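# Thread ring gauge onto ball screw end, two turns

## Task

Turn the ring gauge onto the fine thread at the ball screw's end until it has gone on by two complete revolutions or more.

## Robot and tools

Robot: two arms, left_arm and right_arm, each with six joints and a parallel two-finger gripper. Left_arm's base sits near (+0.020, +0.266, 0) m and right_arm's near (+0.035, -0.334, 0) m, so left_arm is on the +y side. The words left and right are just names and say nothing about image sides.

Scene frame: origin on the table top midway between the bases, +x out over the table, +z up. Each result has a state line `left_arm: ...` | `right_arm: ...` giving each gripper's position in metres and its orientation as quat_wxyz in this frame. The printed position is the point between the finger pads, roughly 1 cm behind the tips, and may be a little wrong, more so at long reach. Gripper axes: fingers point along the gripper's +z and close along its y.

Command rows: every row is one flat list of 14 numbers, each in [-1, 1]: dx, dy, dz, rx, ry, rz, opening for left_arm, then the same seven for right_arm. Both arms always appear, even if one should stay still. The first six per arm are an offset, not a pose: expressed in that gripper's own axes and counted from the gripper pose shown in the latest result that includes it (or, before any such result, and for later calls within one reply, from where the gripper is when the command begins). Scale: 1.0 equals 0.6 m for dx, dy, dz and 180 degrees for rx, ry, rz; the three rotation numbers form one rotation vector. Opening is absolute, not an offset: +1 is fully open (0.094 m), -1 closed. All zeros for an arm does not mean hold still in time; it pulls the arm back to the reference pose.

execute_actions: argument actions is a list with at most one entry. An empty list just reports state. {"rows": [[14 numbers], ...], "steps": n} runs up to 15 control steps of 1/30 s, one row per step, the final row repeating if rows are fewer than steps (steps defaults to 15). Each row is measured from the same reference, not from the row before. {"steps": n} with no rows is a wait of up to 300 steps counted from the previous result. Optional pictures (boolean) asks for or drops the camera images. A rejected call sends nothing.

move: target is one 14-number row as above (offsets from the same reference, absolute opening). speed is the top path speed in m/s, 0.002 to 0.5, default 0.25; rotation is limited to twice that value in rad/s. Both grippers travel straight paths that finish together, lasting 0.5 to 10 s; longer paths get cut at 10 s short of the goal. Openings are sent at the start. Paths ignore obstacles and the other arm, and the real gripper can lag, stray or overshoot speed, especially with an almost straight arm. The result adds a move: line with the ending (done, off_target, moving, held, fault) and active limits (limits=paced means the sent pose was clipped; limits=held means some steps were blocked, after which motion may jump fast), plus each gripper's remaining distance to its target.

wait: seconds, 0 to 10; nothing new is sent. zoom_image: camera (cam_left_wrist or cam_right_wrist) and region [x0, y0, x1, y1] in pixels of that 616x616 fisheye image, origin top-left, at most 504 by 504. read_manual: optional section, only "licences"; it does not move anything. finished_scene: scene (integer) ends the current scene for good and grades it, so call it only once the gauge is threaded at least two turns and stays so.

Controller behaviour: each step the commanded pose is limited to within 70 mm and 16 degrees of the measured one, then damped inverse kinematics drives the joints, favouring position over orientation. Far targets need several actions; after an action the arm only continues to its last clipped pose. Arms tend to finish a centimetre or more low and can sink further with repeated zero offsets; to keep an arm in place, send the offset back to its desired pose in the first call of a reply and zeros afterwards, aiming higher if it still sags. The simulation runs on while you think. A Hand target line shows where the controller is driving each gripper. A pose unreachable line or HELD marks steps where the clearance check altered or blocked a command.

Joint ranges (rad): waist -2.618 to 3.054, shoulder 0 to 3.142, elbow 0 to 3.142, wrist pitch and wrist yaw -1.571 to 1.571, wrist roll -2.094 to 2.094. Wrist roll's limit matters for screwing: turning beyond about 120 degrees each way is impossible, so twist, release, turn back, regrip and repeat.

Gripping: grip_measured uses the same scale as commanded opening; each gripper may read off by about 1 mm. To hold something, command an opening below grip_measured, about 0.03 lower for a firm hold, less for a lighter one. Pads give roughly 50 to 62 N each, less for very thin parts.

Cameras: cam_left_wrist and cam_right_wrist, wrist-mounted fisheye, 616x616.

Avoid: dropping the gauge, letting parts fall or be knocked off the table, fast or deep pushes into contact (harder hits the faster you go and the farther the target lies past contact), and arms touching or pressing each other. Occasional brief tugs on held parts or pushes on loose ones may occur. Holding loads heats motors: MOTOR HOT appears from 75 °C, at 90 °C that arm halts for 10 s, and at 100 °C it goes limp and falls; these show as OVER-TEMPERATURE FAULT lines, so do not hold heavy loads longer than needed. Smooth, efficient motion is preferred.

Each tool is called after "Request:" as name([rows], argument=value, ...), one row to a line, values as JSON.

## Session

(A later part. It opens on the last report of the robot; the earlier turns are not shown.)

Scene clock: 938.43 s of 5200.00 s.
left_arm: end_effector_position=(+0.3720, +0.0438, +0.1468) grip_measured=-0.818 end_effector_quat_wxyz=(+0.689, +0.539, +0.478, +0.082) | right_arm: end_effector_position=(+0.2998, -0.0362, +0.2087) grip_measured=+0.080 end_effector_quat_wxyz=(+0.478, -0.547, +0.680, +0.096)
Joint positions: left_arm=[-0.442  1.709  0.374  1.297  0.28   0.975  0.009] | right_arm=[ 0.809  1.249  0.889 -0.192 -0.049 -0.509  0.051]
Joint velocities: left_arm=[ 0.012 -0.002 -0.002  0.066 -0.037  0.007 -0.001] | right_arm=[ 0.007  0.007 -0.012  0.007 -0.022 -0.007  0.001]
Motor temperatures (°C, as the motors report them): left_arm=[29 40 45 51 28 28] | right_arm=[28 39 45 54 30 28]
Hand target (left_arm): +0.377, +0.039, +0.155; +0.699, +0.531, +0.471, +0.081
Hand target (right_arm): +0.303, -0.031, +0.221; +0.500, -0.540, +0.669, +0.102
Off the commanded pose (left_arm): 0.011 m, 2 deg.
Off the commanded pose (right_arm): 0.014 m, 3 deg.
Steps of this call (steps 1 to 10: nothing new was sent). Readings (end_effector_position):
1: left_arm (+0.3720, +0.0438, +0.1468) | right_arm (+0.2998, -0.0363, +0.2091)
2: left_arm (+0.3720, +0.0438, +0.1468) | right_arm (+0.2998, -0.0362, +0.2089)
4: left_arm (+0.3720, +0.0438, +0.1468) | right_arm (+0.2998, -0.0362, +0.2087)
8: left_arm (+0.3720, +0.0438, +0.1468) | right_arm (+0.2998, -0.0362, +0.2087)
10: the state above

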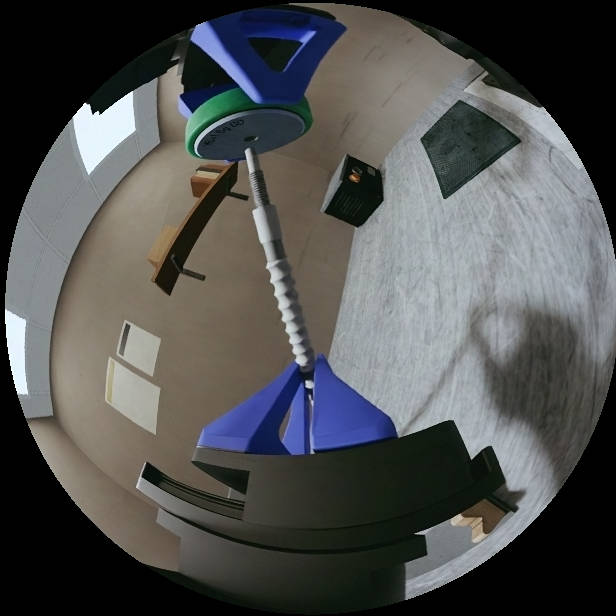

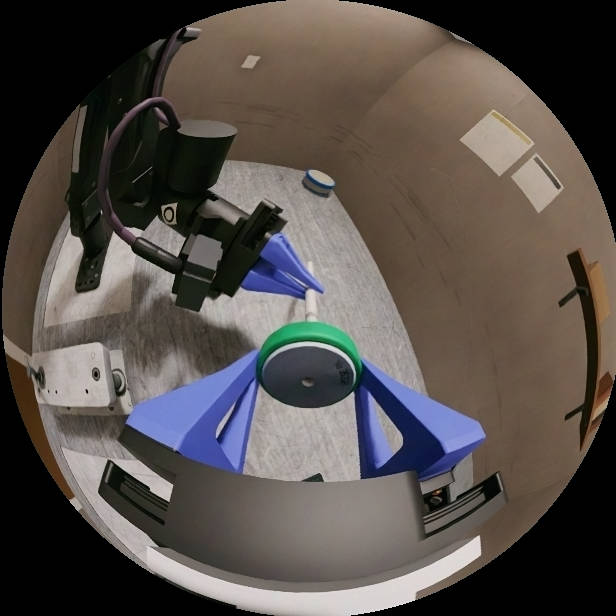

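Request:
execute_actions([
  {"rows": [[-0.0086,0.012,0.011,-0.0067,-0.0058,-0.0018,-0.95,-0.0202,-0.0105,-0.0007,0.0076,-0.0149,0,0.04],[-0.0086,0.012,0.011,-0.0067,-0.0058,-0.0018,-0.95,-0.0203,-0.0106,-0.0001,0.0077,-0.015,0,0.04],[-0.0086,0.012,0.011,-0.0067,-0.0058,-0.0018,-0.95,-0.0205,-0.0107,0.0005,0.0078,-0.0152,0,0.04],[-0.0086,0.012,0.011,-0.0067,-0.0058,-0.0018,-0.95,-0.0207,-0.0108,0.0011,0.0078,-0.0153,0,0.04],[-0.0086,0.012,0.011,-0.0067,-0.0058,-0.0018,-0.95,-0.0209,-0.0109,0.0017,0.0079,-0.0155,0,0.04],[-0.0086,0.012,0.011,-0.0067,-0.0058,-0.0018,-0.95,-0.021,-0.011,0.0023,0.008,-0.0156,0,0.04],[-0.0086,0.012,0.011,-0.0067,-0.0058,-0.0018,-0.95,-0.0212,-0.011,0.0029,0.0081,-0.0158,0,0.04],[-0.0086,0.012,0.011,-0.0067,-0.0058,-0.0018,-0.95,-0.0214,-0.0111,0.0035,0.0082,-0.016,0,0.04],[-0.0086,0.012,0.011,-0.0067,-0.0058,-0.0018,-0.95,-0.0215,-0.0112,0.0041,0.0083,-0.0161,0,0.04],[-0.0086,0.012,0.011,-0.0067,-0.0058,-0.0018,-0.95,-0.0217,-0.0113,0.0047,0.0084,-0.0163,0,0.04],[-0.0086,0.012,0.011,-0.0067,-0.0058,-0.0018,-0.95,-0.0219,-0.0114,0.0052,0.0084,-0.0164,0,0.04],[-0.0086,0.012,0.011,-0.0067,-0.0058,-0.0018,-0.95,-0.0221,-0.0115,0.0058,0.0085,-0.0166,0,0.04],[-0.0086,0.012,0.011,-0.0067,-0.0058,-0.0018,-0.95,-0.0222,-0.0116,0.0064,0.0086,-0.0167,0,0.04],[-0.0086,0.012,0.011,-0.0067,-0.0058,-0.0018,-0.95,-0.0224,-0.0117,0.007,0.0087,-0.0169,0,0.04]], "steps": 15},
], pictures=false)

Request:
execute_actions([
  {"steps": 10},
])

Request:
zoom_image(camera="cam_left_wrist", region=[190, 90, 310, 210])

Request:
zoom_image(camera="cam_right_wrist", region=[240, 250, 380, 410])

Scene clock: 980.97 s of 5200.00 s.
left_arm: end_effector_position=(+0.3723, +0.0441, +0.1468) grip_measured=-0.818 end_effector_quat_wxyz=(+0.689, +0.538, +0.478, +0.082) | right_arm: end_effector_position=(+0.3023, -0.0336, +0.2055) grip_measured=+0.080 end_effector_quat_wxyz=(+0.478, -0.547, +0.681, +0.096)
Joint positions: left_arm=[-0.442  1.709  0.374  1.297  0.278  0.973  0.009] | right_arm=[ 0.809  1.266  0.889 -0.177 -0.049 -0.509  0.051]
Joint velocities: left_arm=[ 0.002  0.007  0.002 -0.007  0.066 -0.11   0.002] | right_arm=[ 0.007 -0.007 -0.002  0.022  0.037 -0.066  0.001]
Motor temperatures (°C, as the motors report them): left_arm=[29 40 45 52 28 28] | right_arm=[28 39 45 54 30 28]
Hand target (left_arm): +0.377, +0.039, +0.155; +0.699, +0.531, +0.472, +0.080
Hand target (right_arm): +0.307, -0.028, +0.220; +0.503, -0.537, +0.669, +0.101
Off the commanded pose (left_arm): 0.011 m, 2 deg.
Off the commanded pose (right_arm): 0.016 m, 4 deg.
Steps of this call (steps 1 to 90: nothing new was sent; then 39.03 s passed at rest; steps 91 to 105: all 15 steps of this action). Readings (end_effector_position):
91: left_arm (+0.3720, +0.0438, +0.1468) | right_arm (+0.2998, -0.0362, +0.2087)
92: left_arm (+0.3720, +0.0438, +0.1468) | right_arm (+0.2998, -0.0362, +0.2087)
94: left_arm (+0.3720, +0.0438, +0.1468) | right_arm (+0.2999, -0.0361, +0.2089)
98: left_arm (+0.3720, +0.0438, +0.1468) | right_arm (+0.3007, -0.0353, +0.2086)
105: the state above

Scene clock: 981.30 s of 5200.00 s.
left_arm: end_effector_position=(+0.3724, +0.0442, +0.1468) grip_measured=-0.818 end_effector_quat_wxyz=(+0.689, +0.537, +0.479, +0.082) | right_arm: end_effector_position=(+0.3025, -0.0333, +0.2061) grip_measured=+0.080 end_effector_quat_wxyz=(+0.479, -0.547, +0.680, +0.096)
Joint positions: left_arm=[-0.442  1.709  0.374  1.297  0.278  0.972  0.009] | right_arm=[ 0.809  1.266  0.889 -0.174 -0.049 -0.509  0.051]
Joint velocities: left_arm=[-0.017 -0.017 -0.012  0.007  0.007 -0.022 -0.001] | right_arm=[-0.002 -0.022 -0.002  0.007 -0.007  0.022  0.001]
Motor temperatures (°C, as the motors report them): left_arm=[29 40 45 52 28 28] | right_arm=[28 39 45 54 30 28]
Hand target (left_arm): +0.377, +0.039, +0.155; +0.699, +0.531, +0.472, +0.080
Hand target (right_arm): +0.307, -0.028, +0.220; +0.503, -0.537, +0.669, +0.101
Off the commanded pose (left_arm): 0.011 m, 2 deg.
Off the commanded pose (right_arm): 0.015 m, 3 deg.
Steps of this call (steps 1 to 10: nothing new was sent). Readings (end_effector_position):
1: left_arm (+0.3724, +0.0442, +0.1468) | right_arm (+0.3023, -0.0335, +0.2057)
2: left_arm (+0.3724, +0.0442, +0.1468) | right_arm (+0.3024, -0.0335, +0.2057)
4: left_arm (+0.3724, +0.0442, +0.1468) | right_arm (+0.3024, -0.0334, +0.2059)
8: left_arm (+0.3724, +0.0442, +0.1468) | right_arm (+0.3025, -0.0334, +0.2060)
10: the state above

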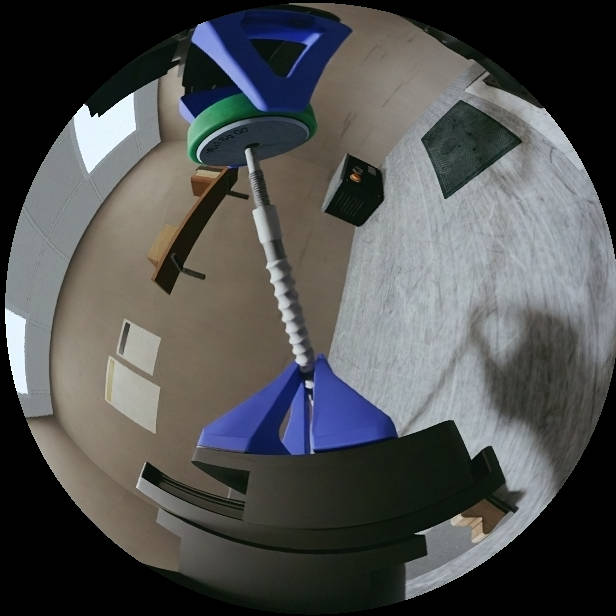

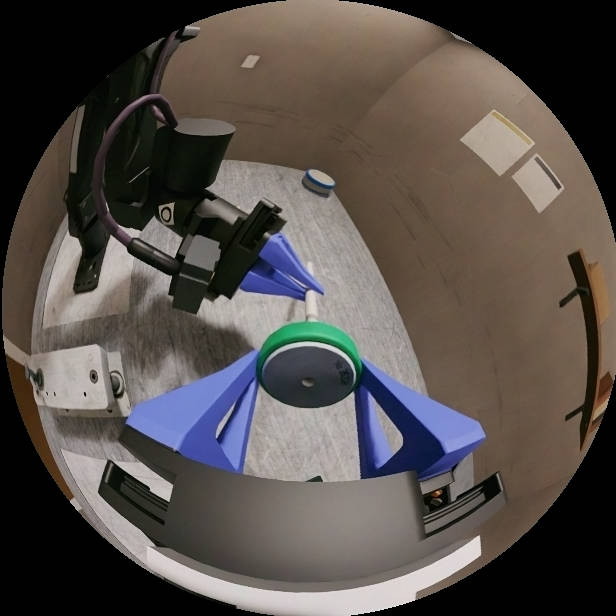

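Region (190, 90, 310, 210) of cam_left_wrist's 616x616 image, scaled by 4.200, with more detail than that image has.

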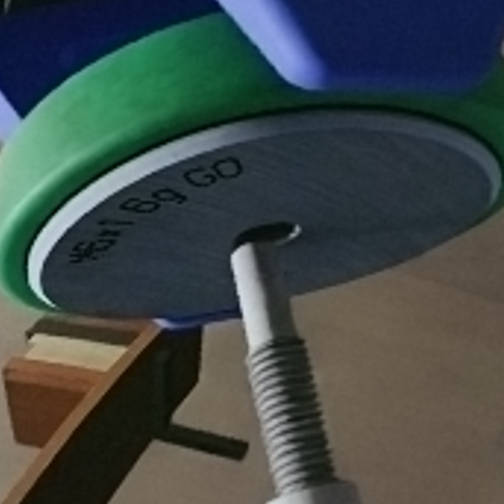

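Region (240, 250, 380, 410) of cam_right_wrist's 616x616 image, scaled by 3.150, with more detail than that image has; it fills the left 441 columns of this view, and the rest is white.

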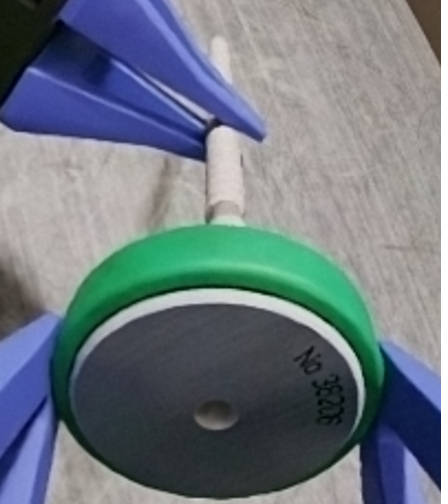

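Request:
execute_actions([
  {"rows": [[-0.0086,0.012,0.011,-0.0067,-0.0058,-0.0018,-0.95,-0.0224,-0.0125,-0.0025,0.0087,-0.0167,0,0.04],[-0.0086,0.012,0.011,-0.0067,-0.0058,-0.0018,-0.95,-0.0222,-0.0132,-0.0025,0.0088,-0.0169,0,0.04],[-0.0086,0.012,0.011,-0.0067,-0.0058,-0.0018,-0.95,-0.0221,-0.0139,-0.0025,0.0088,-0.017,0,0.04],[-0.0086,0.012,0.011,-0.0067,-0.0058,-0.0018,-0.95,-0.0219,-0.0146,-0.0025,0.0089,-0.0172,0,0.04],[-0.0086,0.012,0.011,-0.0067,-0.0058,-0.0018,-0.95,-0.0218,-0.0153,-0.0025,0.009,-0.0173,0,0.04],[-0.0086,0.012,0.011,-0.0067,-0.0058,-0.0018,-0.95,-0.0216,-0.016,-0.0025,0.0091,-0.0175,0,0.04],[-0.0086,0.012,0.011,-0.0067,-0.0058,-0.0018,-0.95,-0.0215,-0.0167,-0.0025,0.0091,-0.0176,0,0.04],[-0.0086,0.012,0.011,-0.0067,-0.0058,-0.0018,-0.95,-0.0213,-0.0174,-0.0025,0.0092,-0.0177,0,0.04],[-0.0086,0.012,0.011,-0.0067,-0.0058,-0.0018,-0.95,-0.0212,-0.018,-0.0025,0.0093,-0.0179,0,0.04],[-0.0086,0.012,0.011,-0.0067,-0.0058,-0.0018,-0.95,-0.021,-0.0187,-0.0025,0.0094,-0.018,0,0.04],[-0.0086,0.012,0.011,-0.0067,-0.0058,-0.0018,-0.95,-0.0209,-0.0194,-0.0025,0.0094,-0.0182,0,0.04],[-0.0086,0.012,0.011,-0.0067,-0.0058,-0.0018,-0.95,-0.0207,-0.0201,-0.0025,0.0095,-0.0183,0,0.04]], "steps": 15},
])

Request:
zoom_image(camera="cam_left_wrist", region=[190, 90, 310, 210])

Request:
zoom_image(camera="cam_right_wrist", region=[240, 250, 380, 410])

Scene clock: 1014.97 s of 5200.00 s.
left_arm: end_effector_position=(+0.3724, +0.0442, +0.1468) grip_measured=-0.818 end_effector_quat_wxyz=(+0.689, +0.537, +0.480, +0.082) | right_arm: end_effector_position=(+0.3060, -0.0354, +0.2075) grip_measured=+0.080 end_effector_quat_wxyz=(+0.482, -0.543, +0.681, +0.095)
Joint positions: left_arm=[-0.442  1.709  0.374  1.297  0.277  0.97   0.009] | right_arm=[ 0.797  1.266  0.889 -0.167 -0.053 -0.512  0.051]
Joint velocities: left_arm=[ 0.007  0.012  0.002  0.022 -0.022  0.007  0.001] | right_arm=[-0.007 -0.007 -0.017  0.007  0.007 -0.051  0.001]
Motor temperatures (°C, as the motors report them): left_arm=[29 39 44 53 28 28] | right_arm=[28 39 46 55 30 28]
Hand target (left_arm): +0.377, +0.040, +0.155; +0.699, +0.530, +0.473, +0.080
Hand target (right_arm): +0.311, -0.032, +0.221; +0.506, -0.536, +0.668, +0.101
Off the commanded pose (left_arm): 0.011 m, 2 deg.
Off the commanded pose (right_arm): 0.015 m, 3 deg.
Steps of this call (steps 1 to 90: nothing new was sent; then 30.17 s passed at rest; steps 91 to 105: all 15 steps of this action). Readings (end_effector_position):
91: left_arm (+0.3724, +0.0442, +0.1468) | right_arm (+0.3025, -0.0333, +0.2061)
92: left_arm (+0.3724, +0.0442, +0.1468) | right_arm (+0.3025, -0.0333, +0.2061)
94: left_arm (+0.3724, +0.0442, +0.1468) | right_arm (+0.3025, -0.0333, +0.2061)
98: left_arm (+0.3724, +0.0442, +0.1468) | right_arm (+0.3029, -0.0334, +0.2065)
105: the state above

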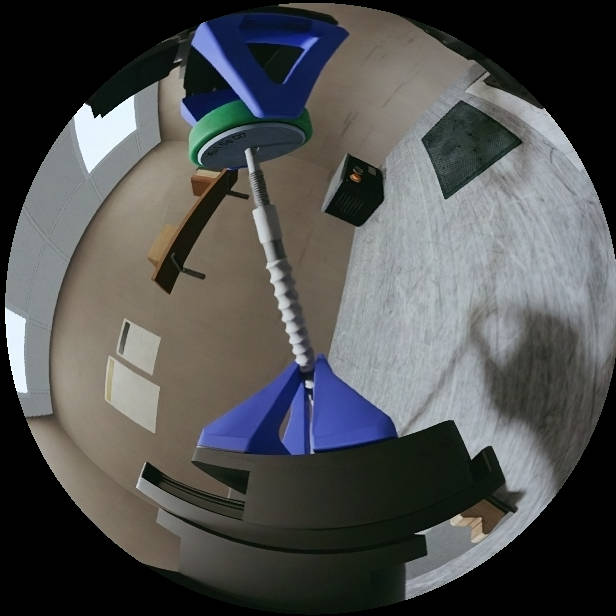

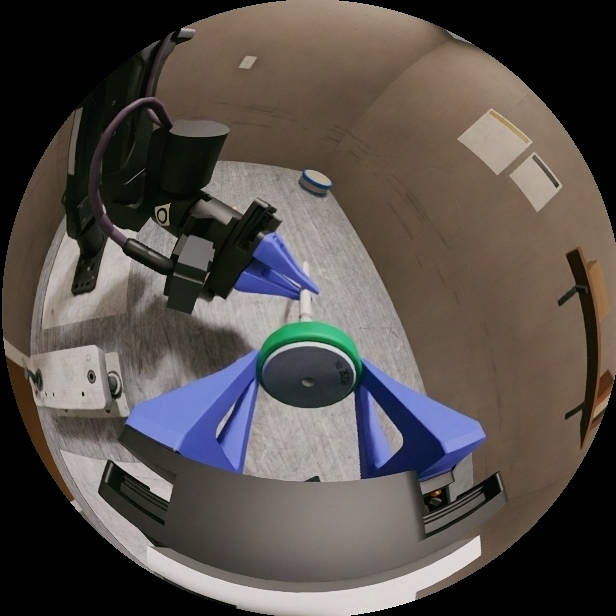

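Region (190, 90, 310, 210) of cam_left_wrist's 616x616 image, scaled by 4.200, with more detail than that image has.

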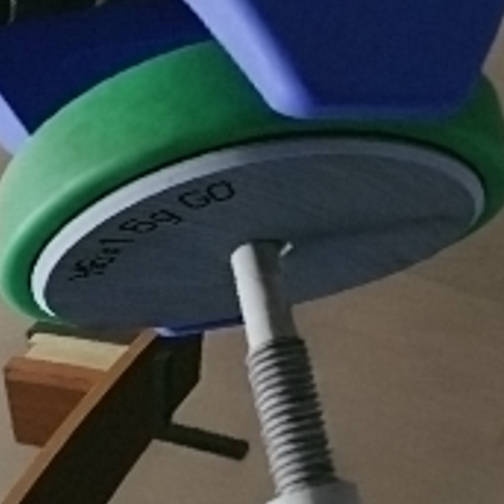

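Region (240, 250, 380, 410) of cam_right_wrist's 616x616 image, scaled by 3.150, with more detail than that image has; it fills the left 441 columns of this view, and the rest is white.

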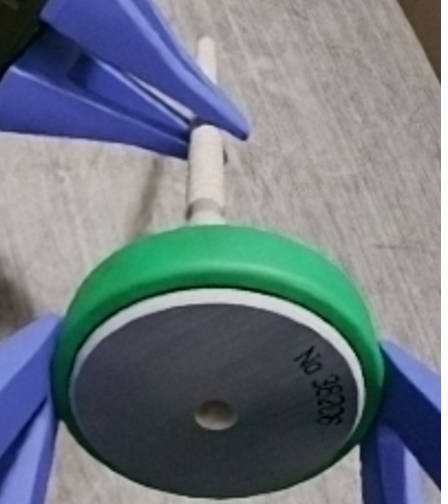

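Request:
execute_actions([
  {"rows": [[-0.0086,0.012,0.011,-0.0067,-0.0058,-0.0018,-0.95,-0.0219,-0.0121,-0.0033,0.0064,-0.0175,0.001,0.04],[-0.0086,0.012,0.011,-0.0067,-0.0058,-0.0018,-0.95,-0.0223,-0.0113,-0.0033,0.0061,-0.0177,0.001,0.04],[-0.0086,0.012,0.011,-0.0067,-0.0058,-0.0018,-0.95,-0.0228,-0.0105,-0.0033,0.0057,-0.0179,0.001,0.04],[-0.0086,0.012,0.011,-0.0067,-0.0058,-0.0018,-0.95,-0.0232,-0.0097,-0.0033,0.0053,-0.0181,0.001,0.04],[-0.0086,0.012,0.011,-0.0067,-0.0058,-0.0018,-0.95,-0.0237,-0.0089,-0.0033,0.005,-0.0183,0.001,0.04],[-0.0086,0.012,0.011,-0.0067,-0.0058,-0.0018,-0.95,-0.0241,-0.0081,-0.0033,0.0046,-0.0185,0.001,0.04],[-0.0086,0.012,0.011,-0.0067,-0.0058,-0.0018,-0.95,-0.0241,-0.0081,-0.0025,0.0046,-0.0185,0.001,0.04],[-0.0086,0.012,0.011,-0.0067,-0.0058,-0.0018,-0.95,-0.0241,-0.0081,-0.0016,0.0046,-0.0185,0.001,0.04],[-0.0086,0.012,0.011,-0.0067,-0.0058,-0.0018,-0.95,-0.0241,-0.0081,-0.0008,0.0046,-0.0185,0.001,0.04],[-0.0086,0.012,0.011,-0.0067,-0.0058,-0.0018,-0.95,-0.0241,-0.0081,0.0,0.0046,-0.0185,0.001,0.04],[-0.0086,0.012,0.011,-0.0067,-0.0058,-0.0018,-0.95,-0.024,-0.0081,0.0009,0.0046,-0.0185,0.001,0.04],[-0.0086,0.012,0.011,-0.0067,-0.0058,-0.0018,-0.95,-0.024,-0.008,0.0017,0.0046,-0.0185,0.001,0.04],[-0.0086,0.012,0.011,-0.0067,-0.0058,-0.0018,-0.95,-0.0239,-0.008,0.0025,0.0046,-0.0185,0.001,0.04],[-0.0086,0.012,0.011,-0.0067,-0.0058,-0.0018,-0.95,-0.0239,-0.008,0.0034,0.0046,-0.0185,0.001,0.04],[-0.0086,0.012,0.011,-0.0067,-0.0058,-0.0018,-0.95,-0.0238,-0.0079,0.0042,0.0046,-0.0185,0.001,0.04]], "steps": 15},
], pictures=false)

Request:
execute_actions([
  {"steps": 10},
])

Request:
zoom_image(camera="cam_left_wrist", region=[190, 90, 310, 210])

Request:
zoom_image(camera="cam_right_wrist", region=[240, 250, 380, 410])

Scene clock: 1047.30 s of 5200.00 s.
left_arm: end_effector_position=(+0.3729, +0.0447, +0.1467) grip_measured=-0.818 end_effector_quat_wxyz=(+0.689, +0.535, +0.481, +0.082) | right_arm: end_effector_position=(+0.3067, -0.0339, +0.2078) grip_measured=+0.080 end_effector_quat_wxyz=(+0.484, -0.544, +0.679, +0.096)
Joint positions: left_arm=[-0.442  1.709  0.374  1.297  0.273  0.968  0.009] | right_arm=[ 0.797  1.27   0.889 -0.158 -0.057 -0.513  0.051]
Joint velocities: left_arm=[-0.002 -0.012 -0.012 -0.051 -0.154 -0.022 -0.001] | right_arm=[ 0.012  0.061 -0.007  0.051  0.007 -0.007 -0.001]
Motor temperatures (°C, as the motors report them): left_arm=[29 39 44 54 28 28] | right_arm=[28 39 46 56 30 28]
Hand target (left_arm): +0.377, +0.040, +0.155; +0.700, +0.529, +0.474, +0.080
Hand target (right_arm): +0.310, -0.027, +0.219; +0.505, -0.536, +0.668, +0.106
Off the commanded pose (left_arm): 0.011 m, 2 deg.
Off the commanded pose (right_arm): 0.014 m, 3 deg.
Steps of this call (steps 1 to 90: nothing new was sent; then 28.83 s passed at rest; steps 91 to 105: all 15 steps of this action). Readings (end_effector_position):
91: left_arm (+0.3724, +0.0442, +0.1468) | right_arm (+0.3059, -0.0350, +0.2078)
92: left_arm (+0.3724, +0.0442, +0.1468) | right_arm (+0.3059, -0.0350, +0.2078)
94: left_arm (+0.3724, +0.0442, +0.1468) | right_arm (+0.3058, -0.0350, +0.2078)
98: left_arm (+0.3724, +0.0442, +0.1468) | right_arm (+0.3057, -0.0349, +0.2078)
105: the state above

Scene clock: 1047.63 s of 5200.00 s.
left_arm: end_effector_position=(+0.3736, +0.0456, +0.1464) grip_measured=-0.818 end_effector_quat_wxyz=(+0.688, +0.534, +0.483, +0.084) | right_arm: end_effector_position=(+0.3074, -0.0332, +0.2077) grip_measured=+0.080 end_effector_quat_wxyz=(+0.485, -0.543, +0.678, +0.097)
Joint positions: left_arm=[-0.442  1.709  0.374  1.296  0.267  0.968  0.009] | right_arm=[ 0.797  1.274  0.889 -0.153 -0.057 -0.513  0.051]
Joint velocities: left_arm=[-0.002  0.017  0.002 -0.007  0.007 -0.081 -0.   ] | right_arm=[-0.007  0.007 -0.007  0.007  0.007 -0.051 -0.   ]
Motor temperatures (°C, as the motors report them): left_arm=[29 39 44 54 28 28] | right_arm=[28 39 46 56 30 28]
Hand target (left_arm): +0.377, +0.040, +0.155; +0.699, +0.529, +0.474, +0.080
Hand target (right_arm): +0.310, -0.027, +0.219; +0.505, -0.536, +0.668, +0.106
Off the commanded pose (left_arm): 0.012 m, 2 deg.
Off the commanded pose (right_arm): 0.013 m, 3 deg.
Steps of this call (steps 1 to 10: nothing new was sent). Readings (end_effector_position):
1: left_arm (+0.3731, +0.0450, +0.1466) | right_arm (+0.3069, -0.0336, +0.2076)
2: left_arm (+0.3733, +0.0453, +0.1465) | right_arm (+0.3071, -0.0334, +0.2077)
4: left_arm (+0.3735, +0.0455, +0.1464) | right_arm (+0.3073, -0.0333, +0.2077)
8: left_arm (+0.3735, +0.0455, +0.1464) | right_arm (+0.3074, -0.0332, +0.2077)
10: the state above

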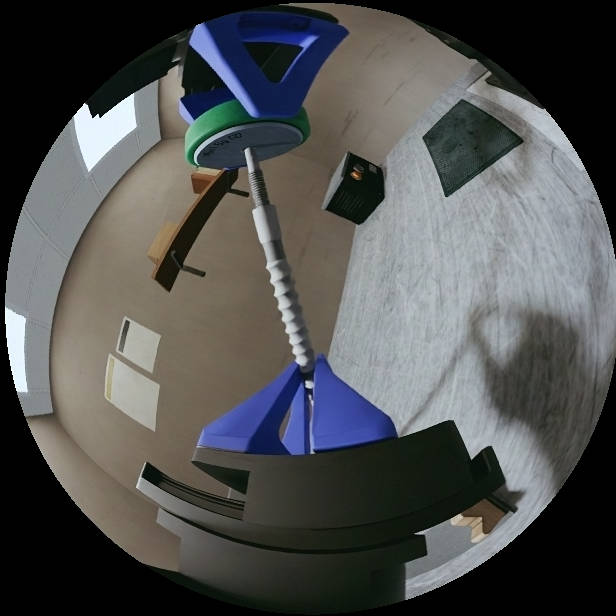

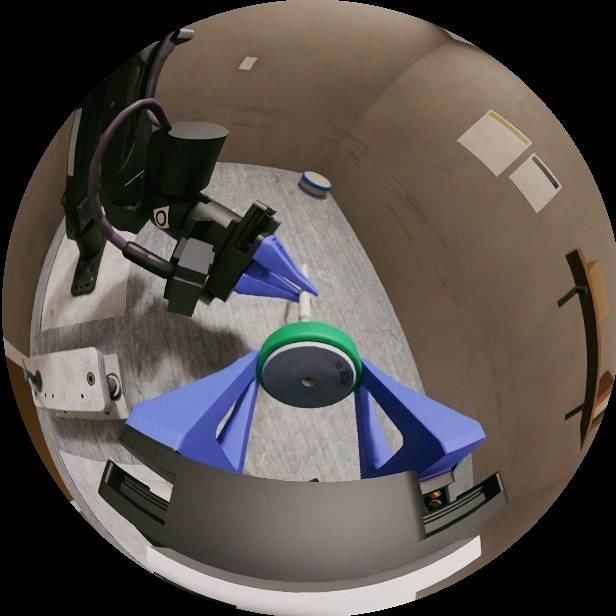

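Region (190, 90, 310, 210) of cam_left_wrist's 616x616 image, scaled by 4.200, with more detail than that image has.

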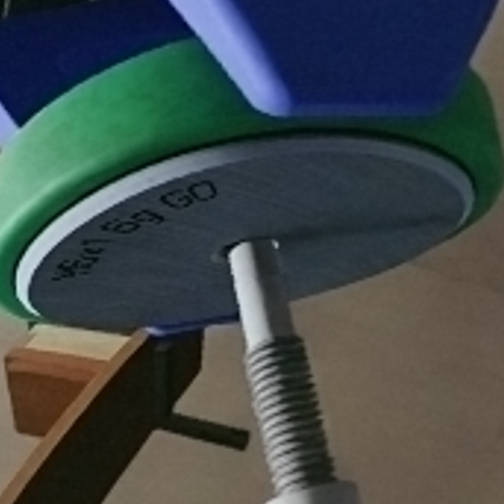

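Region (240, 250, 380, 410) of cam_right_wrist's 616x616 image, scaled by 3.150, with more detail than that image has; it fills the left 441 columns of this view, and the rest is white.

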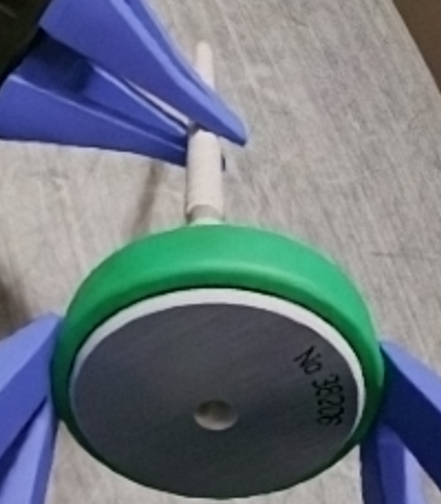

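Request:
execute_actions(actions=[])

Scene clock: 1068.77 s of 5200.00 s.
left_arm: end_effector_position=(+0.3736, +0.0456, +0.1464) grip_measured=-0.818 end_effector_quat_wxyz=(+0.688, +0.534, +0.483, +0.084) | right_arm: end_effector_position=(+0.3074, -0.0332, +0.2077) grip_measured=+0.080 end_effector_quat_wxyz=(+0.485, -0.543, +0.678, +0.097)
Joint positions: left_arm=[-0.442  1.709  0.374  1.296  0.267  0.968  0.009] | right_arm=[ 0.797  1.274  0.889 -0.153 -0.057 -0.513  0.051]
Joint velocities: left_arm=[-0.002 -0.007 -0.007  0.022 -0.022 -0.051  0.   ] | right_arm=[-0.012 -0.007 -0.012 -0.007  0.007 -0.007  0.001]
Motor temperatures (°C, as the motors report them): left_arm=[29 39 44 54 28 28] | right_arm=[28 39 46 56 30 28]
Hand target (left_arm): +0.377, +0.040, +0.155; +0.699, +0.529, +0.474, +0.080
Hand target (right_arm): +0.310, -0.027, +0.219; +0.505, -0.536, +0.668, +0.106
Off the commanded pose (left_arm): 0.012 m, 2 deg.
Off the commanded pose (right_arm): 0.013 m, 3 deg.
Steps of this call (steps 1 to 90: nothing new was sent; then 18.13 s passed at rest). Readings (end_effector_position):
1: left_arm (+0.3736, +0.0456, +0.1464) | right_arm (+0.3074, -0.0332, +0.2077)
2: left_arm (+0.3736, +0.0456, +0.1464) | right_arm (+0.3074, -0.0332, +0.2077)
4: left_arm (+0.3736, +0.0456, +0.1464) | right_arm (+0.3074, -0.0332, +0.2077)
8: left_arm (+0.3736, +0.0456, +0.1464) | right_arm (+0.3074, -0.0332, +0.2077)
90: the state above

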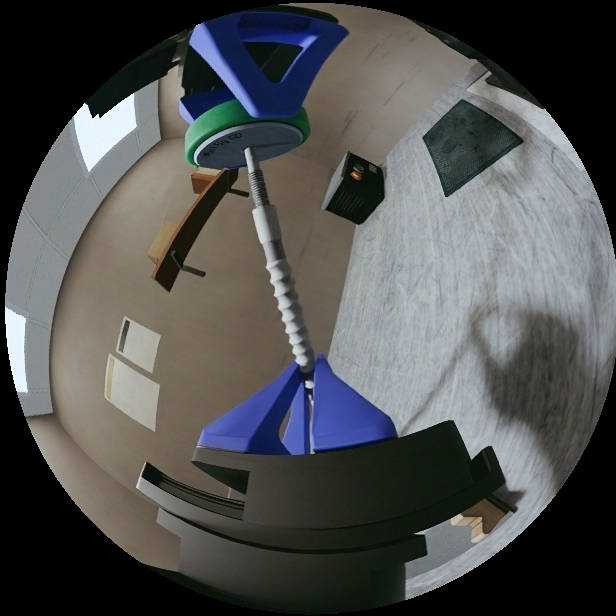

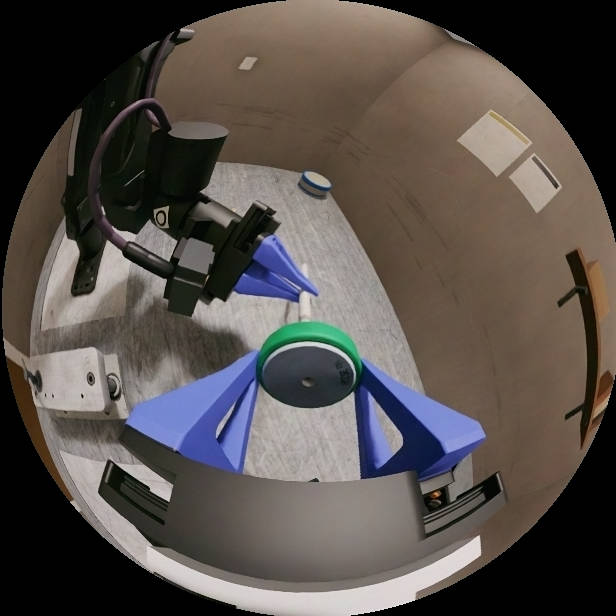

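Request:
zoom_image(camera="cam_left_wrist", region=[190, 90, 310, 210])

Request:
zoom_image(camera="cam_right_wrist", region=[240, 250, 380, 410])

Region (190, 90, 310, 210) of cam_left_wrist's 616x616 image, scaled by 4.200, with more detail than that image has.

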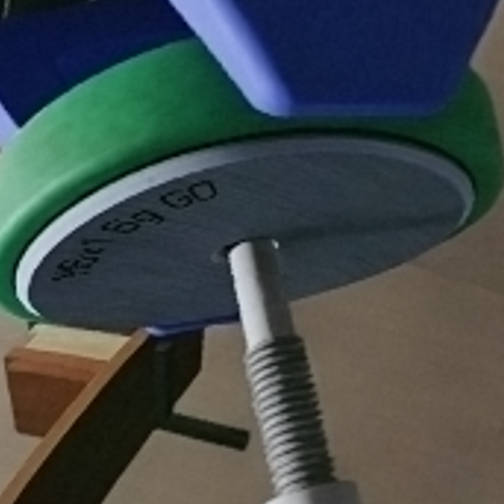

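Region (240, 250, 380, 410) of cam_right_wrist's 616x616 image, scaled by 3.150, with more detail than that image has; it fills the left 441 columns of this view, and the rest is white.

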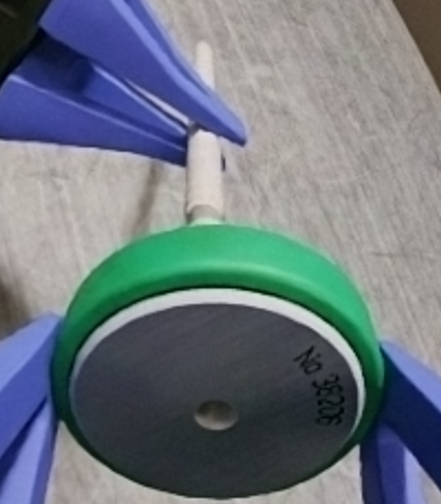

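Request:
execute_actions([
  {"rows": [[-0.0086,0.012,0.011,-0.0067,-0.0058,-0.0018,-0.95,-0.0183,-0.0065,0.0033,0.0034,-0.0138,0.001,0.04]], "steps": 15},
], pictures=false)

Request:
wait(seconds=0.5)

Request:
zoom_image(camera="cam_left_wrist", region=[190, 90, 310, 210])

Scene clock: 1097.77 s of 5200.00 s.
left_arm: end_effector_position=(+0.3741, +0.0462, +0.1460) grip_measured=-0.818 end_effector_quat_wxyz=(+0.688, +0.533, +0.485, +0.086) | right_arm: end_effector_position=(+0.3084, -0.0319, +0.2052) grip_measured=+0.080 end_effector_quat_wxyz=(+0.483, -0.544, +0.679, +0.097)
Joint positions: left_arm=[-0.442  1.709  0.374  1.294  0.263  0.967  0.009] | right_arm=[ 0.797  1.283  0.889 -0.147 -0.057 -0.513  0.051]
Joint velocities: left_arm=[ 0.002 -0.002  0.002 -0.022 -0.007 -0.022 -0.001] | right_arm=[ 0.002 -0.007 -0.017 -0.081  0.022  0.051  0.   ]
Motor temperatures (°C, as the motors report them): left_arm=[29 39 44 55 28 28] | right_arm=[28 38 46 56 30 28]
Hand target (left_arm): +0.378, +0.041, +0.155; +0.699, +0.527, +0.477, +0.083
Hand target (right_arm): +0.311, -0.027, +0.217; +0.502, -0.538, +0.669, +0.105
Off the commanded pose (left_arm): 0.011 m, 2 deg.
Off the commanded pose (right_arm): 0.013 m, 3 deg.
Steps of this call (steps 1 to 90: nothing new was sent; then 25.50 s passed at rest; steps 91 to 105: all 15 steps of this action). Readings (end_effector_position):
91: left_arm (+0.3736, +0.0457, +0.1464) | right_arm (+0.3074, -0.0332, +0.2077)
92: left_arm (+0.3737, +0.0458, +0.1464) | right_arm (+0.3075, -0.0330, +0.2074)
94: left_arm (+0.3741, +0.0462, +0.1461) | right_arm (+0.3079, -0.0327, +0.2070)
98: left_arm (+0.3741, +0.0462, +0.1460) | right_arm (+0.3083, -0.0320, +0.2051)
105: the state above

Scene clock: 1098.27 s of 5200.00 s.
left_arm: end_effector_position=(+0.3741, +0.0462, +0.1460) grip_measured=-0.818 end_effector_quat_wxyz=(+0.688, +0.533, +0.485, +0.086) | right_arm: end_effector_position=(+0.3084, -0.0319, +0.2052) grip_measured=+0.080 end_effector_quat_wxyz=(+0.483, -0.544, +0.679, +0.097)
Joint positions: left_arm=[-0.442  1.709  0.374  1.294  0.263  0.967  0.009] | right_arm=[ 0.797  1.283  0.889 -0.147 -0.057 -0.513  0.051]
Joint velocities: left_arm=[ 0.012 -0.002 -0.007  0.066 -0.007 -0.022  0.001] | right_arm=[-0.007 -0.017  0.017  0.007 -0.007  0.037 -0.   ]
Motor temperatures (°C, as the motors report them): left_arm=[29 39 44 55 28 28] | right_arm=[28 38 46 56 30 28]
Hand target (left_arm): +0.378, +0.041, +0.155; +0.699, +0.527, +0.477, +0.083
Hand target (right_arm): +0.311, -0.027, +0.217; +0.502, -0.538, +0.669, +0.105
Off the commanded pose (left_arm): 0.011 m, 2 deg.
Off the commanded pose (right_arm): 0.013 m, 3 deg.
Steps of this call (steps 1 to 15: nothing new was sent). Readings (end_effector_position):
1: left_arm (+0.3741, +0.0462, +0.1460) | right_arm (+0.3084, -0.0319, +0.2052)
2: left_arm (+0.3741, +0.0462, +0.1460) | right_arm (+0.3084, -0.0319, +0.2052)
4: left_arm (+0.3741, +0.0462, +0.1460) | right_arm (+0.3084, -0.0319, +0.2052)
8: left_arm (+0.3741, +0.0462, +0.1460) | right_arm (+0.3084, -0.0319, +0.2052)
15: the state above

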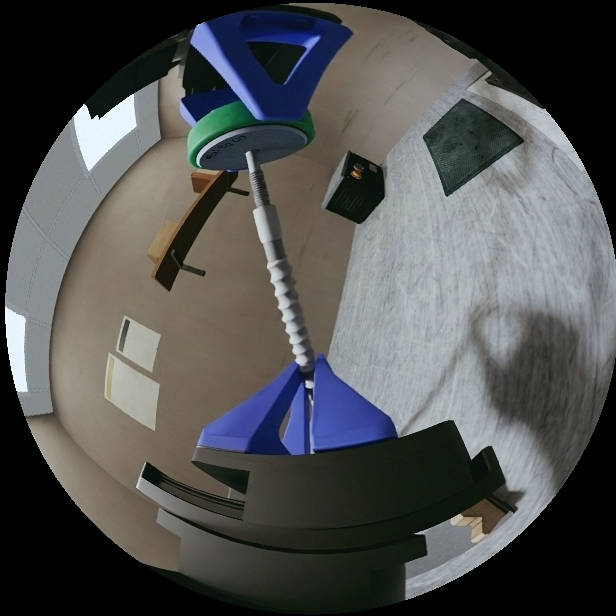

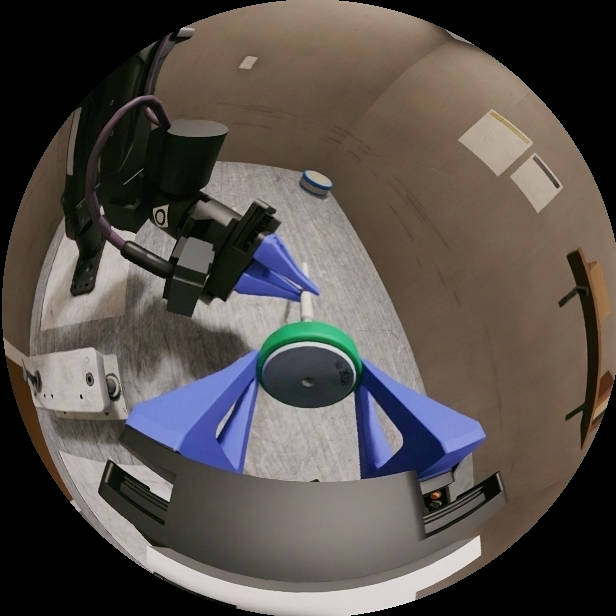

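Region (190, 90, 310, 210) of cam_left_wrist's 616x616 image, scaled by 4.200, with more detail than that image has.

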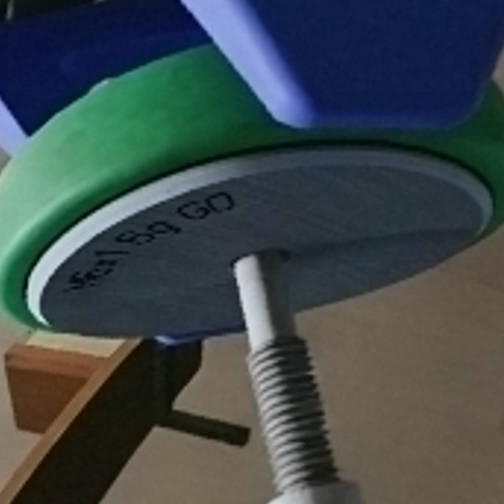

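Request:
execute_actions([
  {"rows": [[-0.0086,0.012,0.011,-0.0067,-0.0058,-0.0018,-0.95,-0.0198,-0.0073,0.005,0.0039,-0.0146,0.001,0.04]], "steps": 15},
], pictures=false)

Request:
wait(seconds=0.4)

Request:
zoom_image(camera="cam_left_wrist", region=[190, 90, 310, 210])

Scene clock: 1104.63 s of 5200.00 s.
left_arm: end_effector_position=(+0.3741, +0.0462, +0.1456) grip_measured=-0.818 end_effector_quat_wxyz=(+0.687, +0.534, +0.485, +0.085) | right_arm: end_effector_position=(+0.3104, -0.0297, +0.2030) grip_measured=+0.080 end_effector_quat_wxyz=(+0.484, -0.544, +0.679, +0.097)
Joint positions: left_arm=[-0.442  1.709  0.374  1.293  0.263  0.967  0.009] | right_arm=[ 0.797  1.297  0.889 -0.132 -0.058 -0.513  0.051]
Joint velocities: left_arm=[ 0.022 -0.007  0.007 -0.066 -0.007  0.066 -0.001] | right_arm=[-0.002 -0.017  0.007  0.022 -0.11  -0.066  0.001]
Motor temperatures (°C, as the motors report them): left_arm=[29 39 44 55 28 28] | right_arm=[28 39 46 56 30 28]
Hand target (left_arm): +0.379, +0.042, +0.154; +0.698, +0.526, +0.479, +0.084
Hand target (right_arm): +0.313, -0.024, +0.215; +0.502, -0.538, +0.669, +0.105
Off the commanded pose (left_arm): 0.011 m, 2 deg.
Off the commanded pose (right_arm): 0.013 m, 3 deg.
Steps of this call (steps 1 to 90: nothing new was sent; then 2.87 s passed at rest; steps 91 to 105: all 15 steps of this action). Readings (end_effector_position):
91: left_arm (+0.3741, +0.0462, +0.1460) | right_arm (+0.3086, -0.0317, +0.2049)
92: left_arm (+0.3741, +0.0462, +0.1460) | right_arm (+0.3089, -0.0314, +0.2046)
94: left_arm (+0.3741, +0.0462, +0.1457) | right_arm (+0.3098, -0.0305, +0.2034)
98: left_arm (+0.3741, +0.0462, +0.1456) | right_arm (+0.3105, -0.0298, +0.2030)
105: the state above

Scene clock: 1105.03 s of 5200.00 s.
left_arm: end_effector_position=(+0.3741, +0.0462, +0.1456) grip_measured=-0.818 end_effector_quat_wxyz=(+0.687, +0.534, +0.485, +0.085) | right_arm: end_effector_position=(+0.3104, -0.0297, +0.2030) grip_measured=+0.080 end_effector_quat_wxyz=(+0.484, -0.544, +0.679, +0.097)
Joint positions: left_arm=[-0.442  1.709  0.374  1.293  0.263  0.967  0.009] | right_arm=[ 0.797  1.297  0.889 -0.132 -0.058 -0.513  0.051]
Joint velocities: left_arm=[-0.007 -0.027  0.002  0.007 -0.007  0.022 -0.   ] | right_arm=[-0.012 -0.002  0.007  0.022  0.022  0.007  0.   ]
Motor temperatures (°C, as the motors report them): left_arm=[29 39 44 55 28 28] | right_arm=[28 39 46 56 30 28]
Hand target (left_arm): +0.379, +0.042, +0.154; +0.698, +0.526, +0.479, +0.084
Hand target (right_arm): +0.313, -0.024, +0.215; +0.502, -0.538, +0.669, +0.105
Off the commanded pose (left_arm): 0.011 m, 2 deg.
Off the commanded pose (right_arm): 0.013 m, 3 deg.
Steps of this call (steps 1 to 12: nothing new was sent). Readings (end_effector_position):
1: left_arm (+0.3741, +0.0462, +0.1456) | right_arm (+0.3104, -0.0297, +0.2030)
2: left_arm (+0.3741, +0.0462, +0.1456) | right_arm (+0.3104, -0.0297, +0.2030)
4: left_arm (+0.3741, +0.0462, +0.1456) | right_arm (+0.3104, -0.0297, +0.2030)
8: left_arm (+0.3741, +0.0462, +0.1456) | right_arm (+0.3104, -0.0297, +0.2030)
12: the state above

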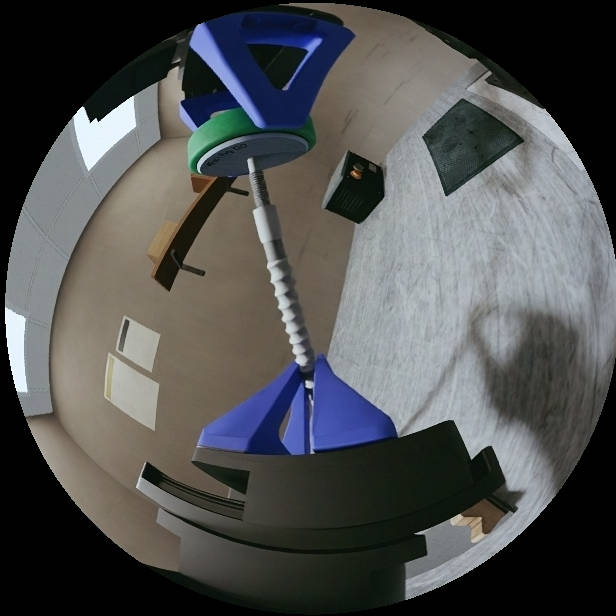

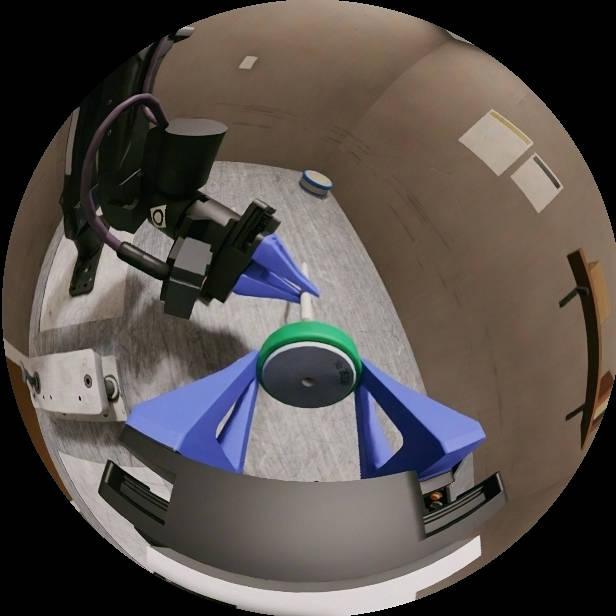

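Region (190, 90, 310, 210) of cam_left_wrist's 616x616 image, scaled by 4.200, with more detail than that image has.

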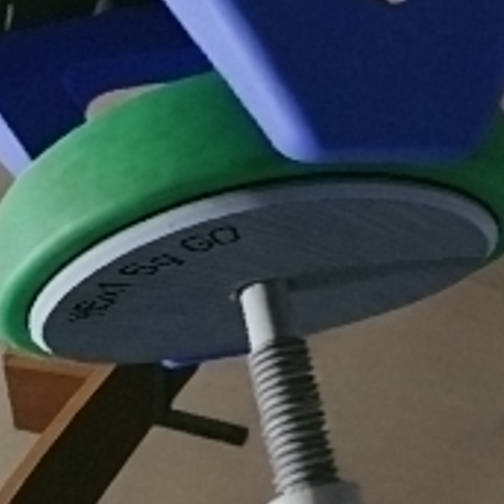

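Request:
execute_actions([
  {"rows": [[-0.0086,0.012,0.011,-0.0067,-0.0058,-0.0018,-0.95,-0.0198,-0.0073,0.005,0.0039,-0.0146,0.001,0.04]], "steps": 15},
], pictures=false)

Request:
wait(seconds=0.4)

Request:
zoom_image(camera="cam_left_wrist", region=[190, 90, 310, 210])

Scene clock: 1111.83 s of 5200.00 s.
left_arm: end_effector_position=(+0.3743, +0.0466, +0.1448) grip_measured=-0.818 end_effector_quat_wxyz=(+0.686, +0.534, +0.487, +0.086) | right_arm: end_effector_position=(+0.3122, -0.0279, +0.2010) grip_measured=+0.080 end_effector_quat_wxyz=(+0.484, -0.544, +0.679, +0.097)
Joint positions: left_arm=[-0.442  1.709  0.374  1.289  0.26   0.967  0.009] | right_arm=[ 0.797  1.309  0.889 -0.12  -0.058 -0.513  0.051]
Joint velocities: left_arm=[ 0.002 -0.007  0.007  0.051  0.022  0.051  0.001] | right_arm=[ 0.002  0.002  0.002 -0.007  0.007 -0.037 -0.   ]
Motor temperatures (°C, as the motors report them): left_arm=[29 39 44 55 28 28] | right_arm=[28 39 46 56 30 28]
Hand target (left_arm): +0.379, +0.042, +0.154; +0.697, +0.526, +0.480, +0.083
Hand target (right_arm): +0.315, -0.022, +0.212; +0.502, -0.538, +0.669, +0.105
Off the commanded pose (left_arm): 0.012 m, 2 deg.
Off the commanded pose (right_arm): 0.013 m, 3 deg.
Steps of this call (steps 1 to 90: nothing new was sent; then 3.30 s passed at rest; steps 91 to 105: all 15 steps of this action). Readings (end_effector_position):
91: left_arm (+0.3741, +0.0462, +0.1456) | right_arm (+0.3105, -0.0296, +0.2027)
92: left_arm (+0.3741, +0.0462, +0.1456) | right_arm (+0.3109, -0.0292, +0.2025)
94: left_arm (+0.3741, +0.0462, +0.1453) | right_arm (+0.3118, -0.0283, +0.2013)
98: left_arm (+0.3743, +0.0466, +0.1448) | right_arm (+0.3122, -0.0279, +0.2010)
105: the state above

Scene clock: 1112.23 s of 5200.00 s.
left_arm: end_effector_position=(+0.3743, +0.0466, +0.1448) grip_measured=-0.818 end_effector_quat_wxyz=(+0.686, +0.534, +0.487, +0.086) | right_arm: end_effector_position=(+0.3122, -0.0279, +0.2010) grip_measured=+0.080 end_effector_quat_wxyz=(+0.484, -0.544, +0.679, +0.097)
Joint positions: left_arm=[-0.442  1.709  0.374  1.289  0.26   0.967  0.009] | right_arm=[ 0.797  1.309  0.889 -0.12  -0.058 -0.513  0.051]
Joint velocities: left_arm=[-0.007 -0.002 -0.007  0.037  0.022 -0.095  0.   ] | right_arm=[-0.007  0.002  0.002 -0.022  0.022 -0.037  0.001]
Motor temperatures (°C, as the motors report them): left_arm=[29 39 44 55 28 28] | right_arm=[28 39 46 56 30 28]
Hand target (left_arm): +0.379, +0.042, +0.154; +0.697, +0.526, +0.480, +0.083
Hand target (right_arm): +0.315, -0.022, +0.212; +0.502, -0.538, +0.669, +0.105
Off the commanded pose (left_arm): 0.012 m, 2 deg.
Off the commanded pose (right_arm): 0.013 m, 3 deg.
Steps of this call (steps 1 to 12: nothing new was sent). Readings (end_effector_position):
1: left_arm (+0.3743, +0.0466, +0.1448) | right_arm (+0.3122, -0.0279, +0.2010)
2: left_arm (+0.3743, +0.0466, +0.1448) | right_arm (+0.3122, -0.0279, +0.2010)
4: left_arm (+0.3743, +0.0466, +0.1448) | right_arm (+0.3122, -0.0279, +0.2010)
8: left_arm (+0.3743, +0.0466, +0.1448) | right_arm (+0.3122, -0.0279, +0.2010)
12: the state above

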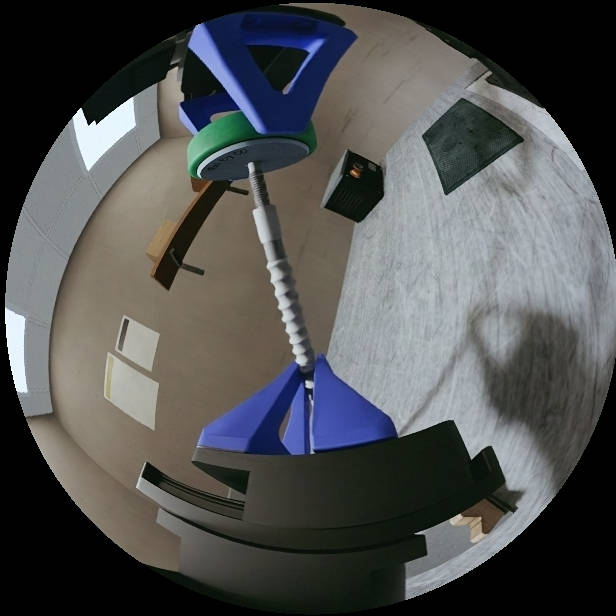

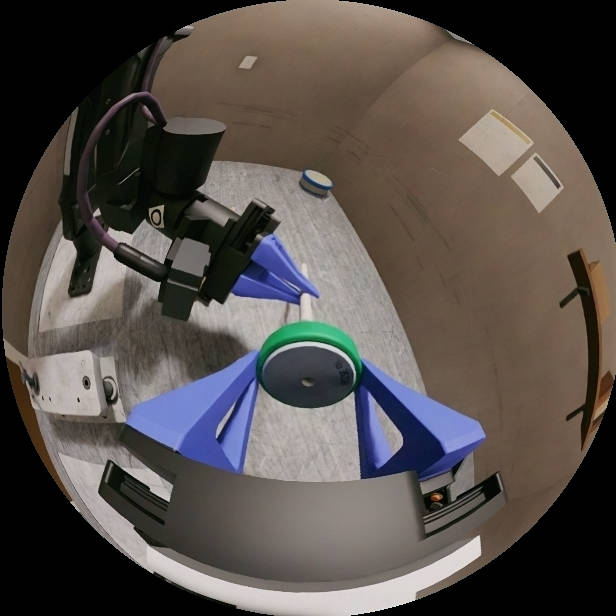

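Region (190, 90, 310, 210) of cam_left_wrist's 616x616 image, scaled by 4.200, with more detail than that image has.

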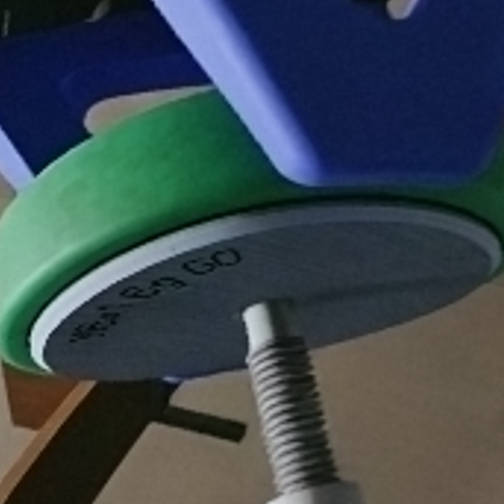

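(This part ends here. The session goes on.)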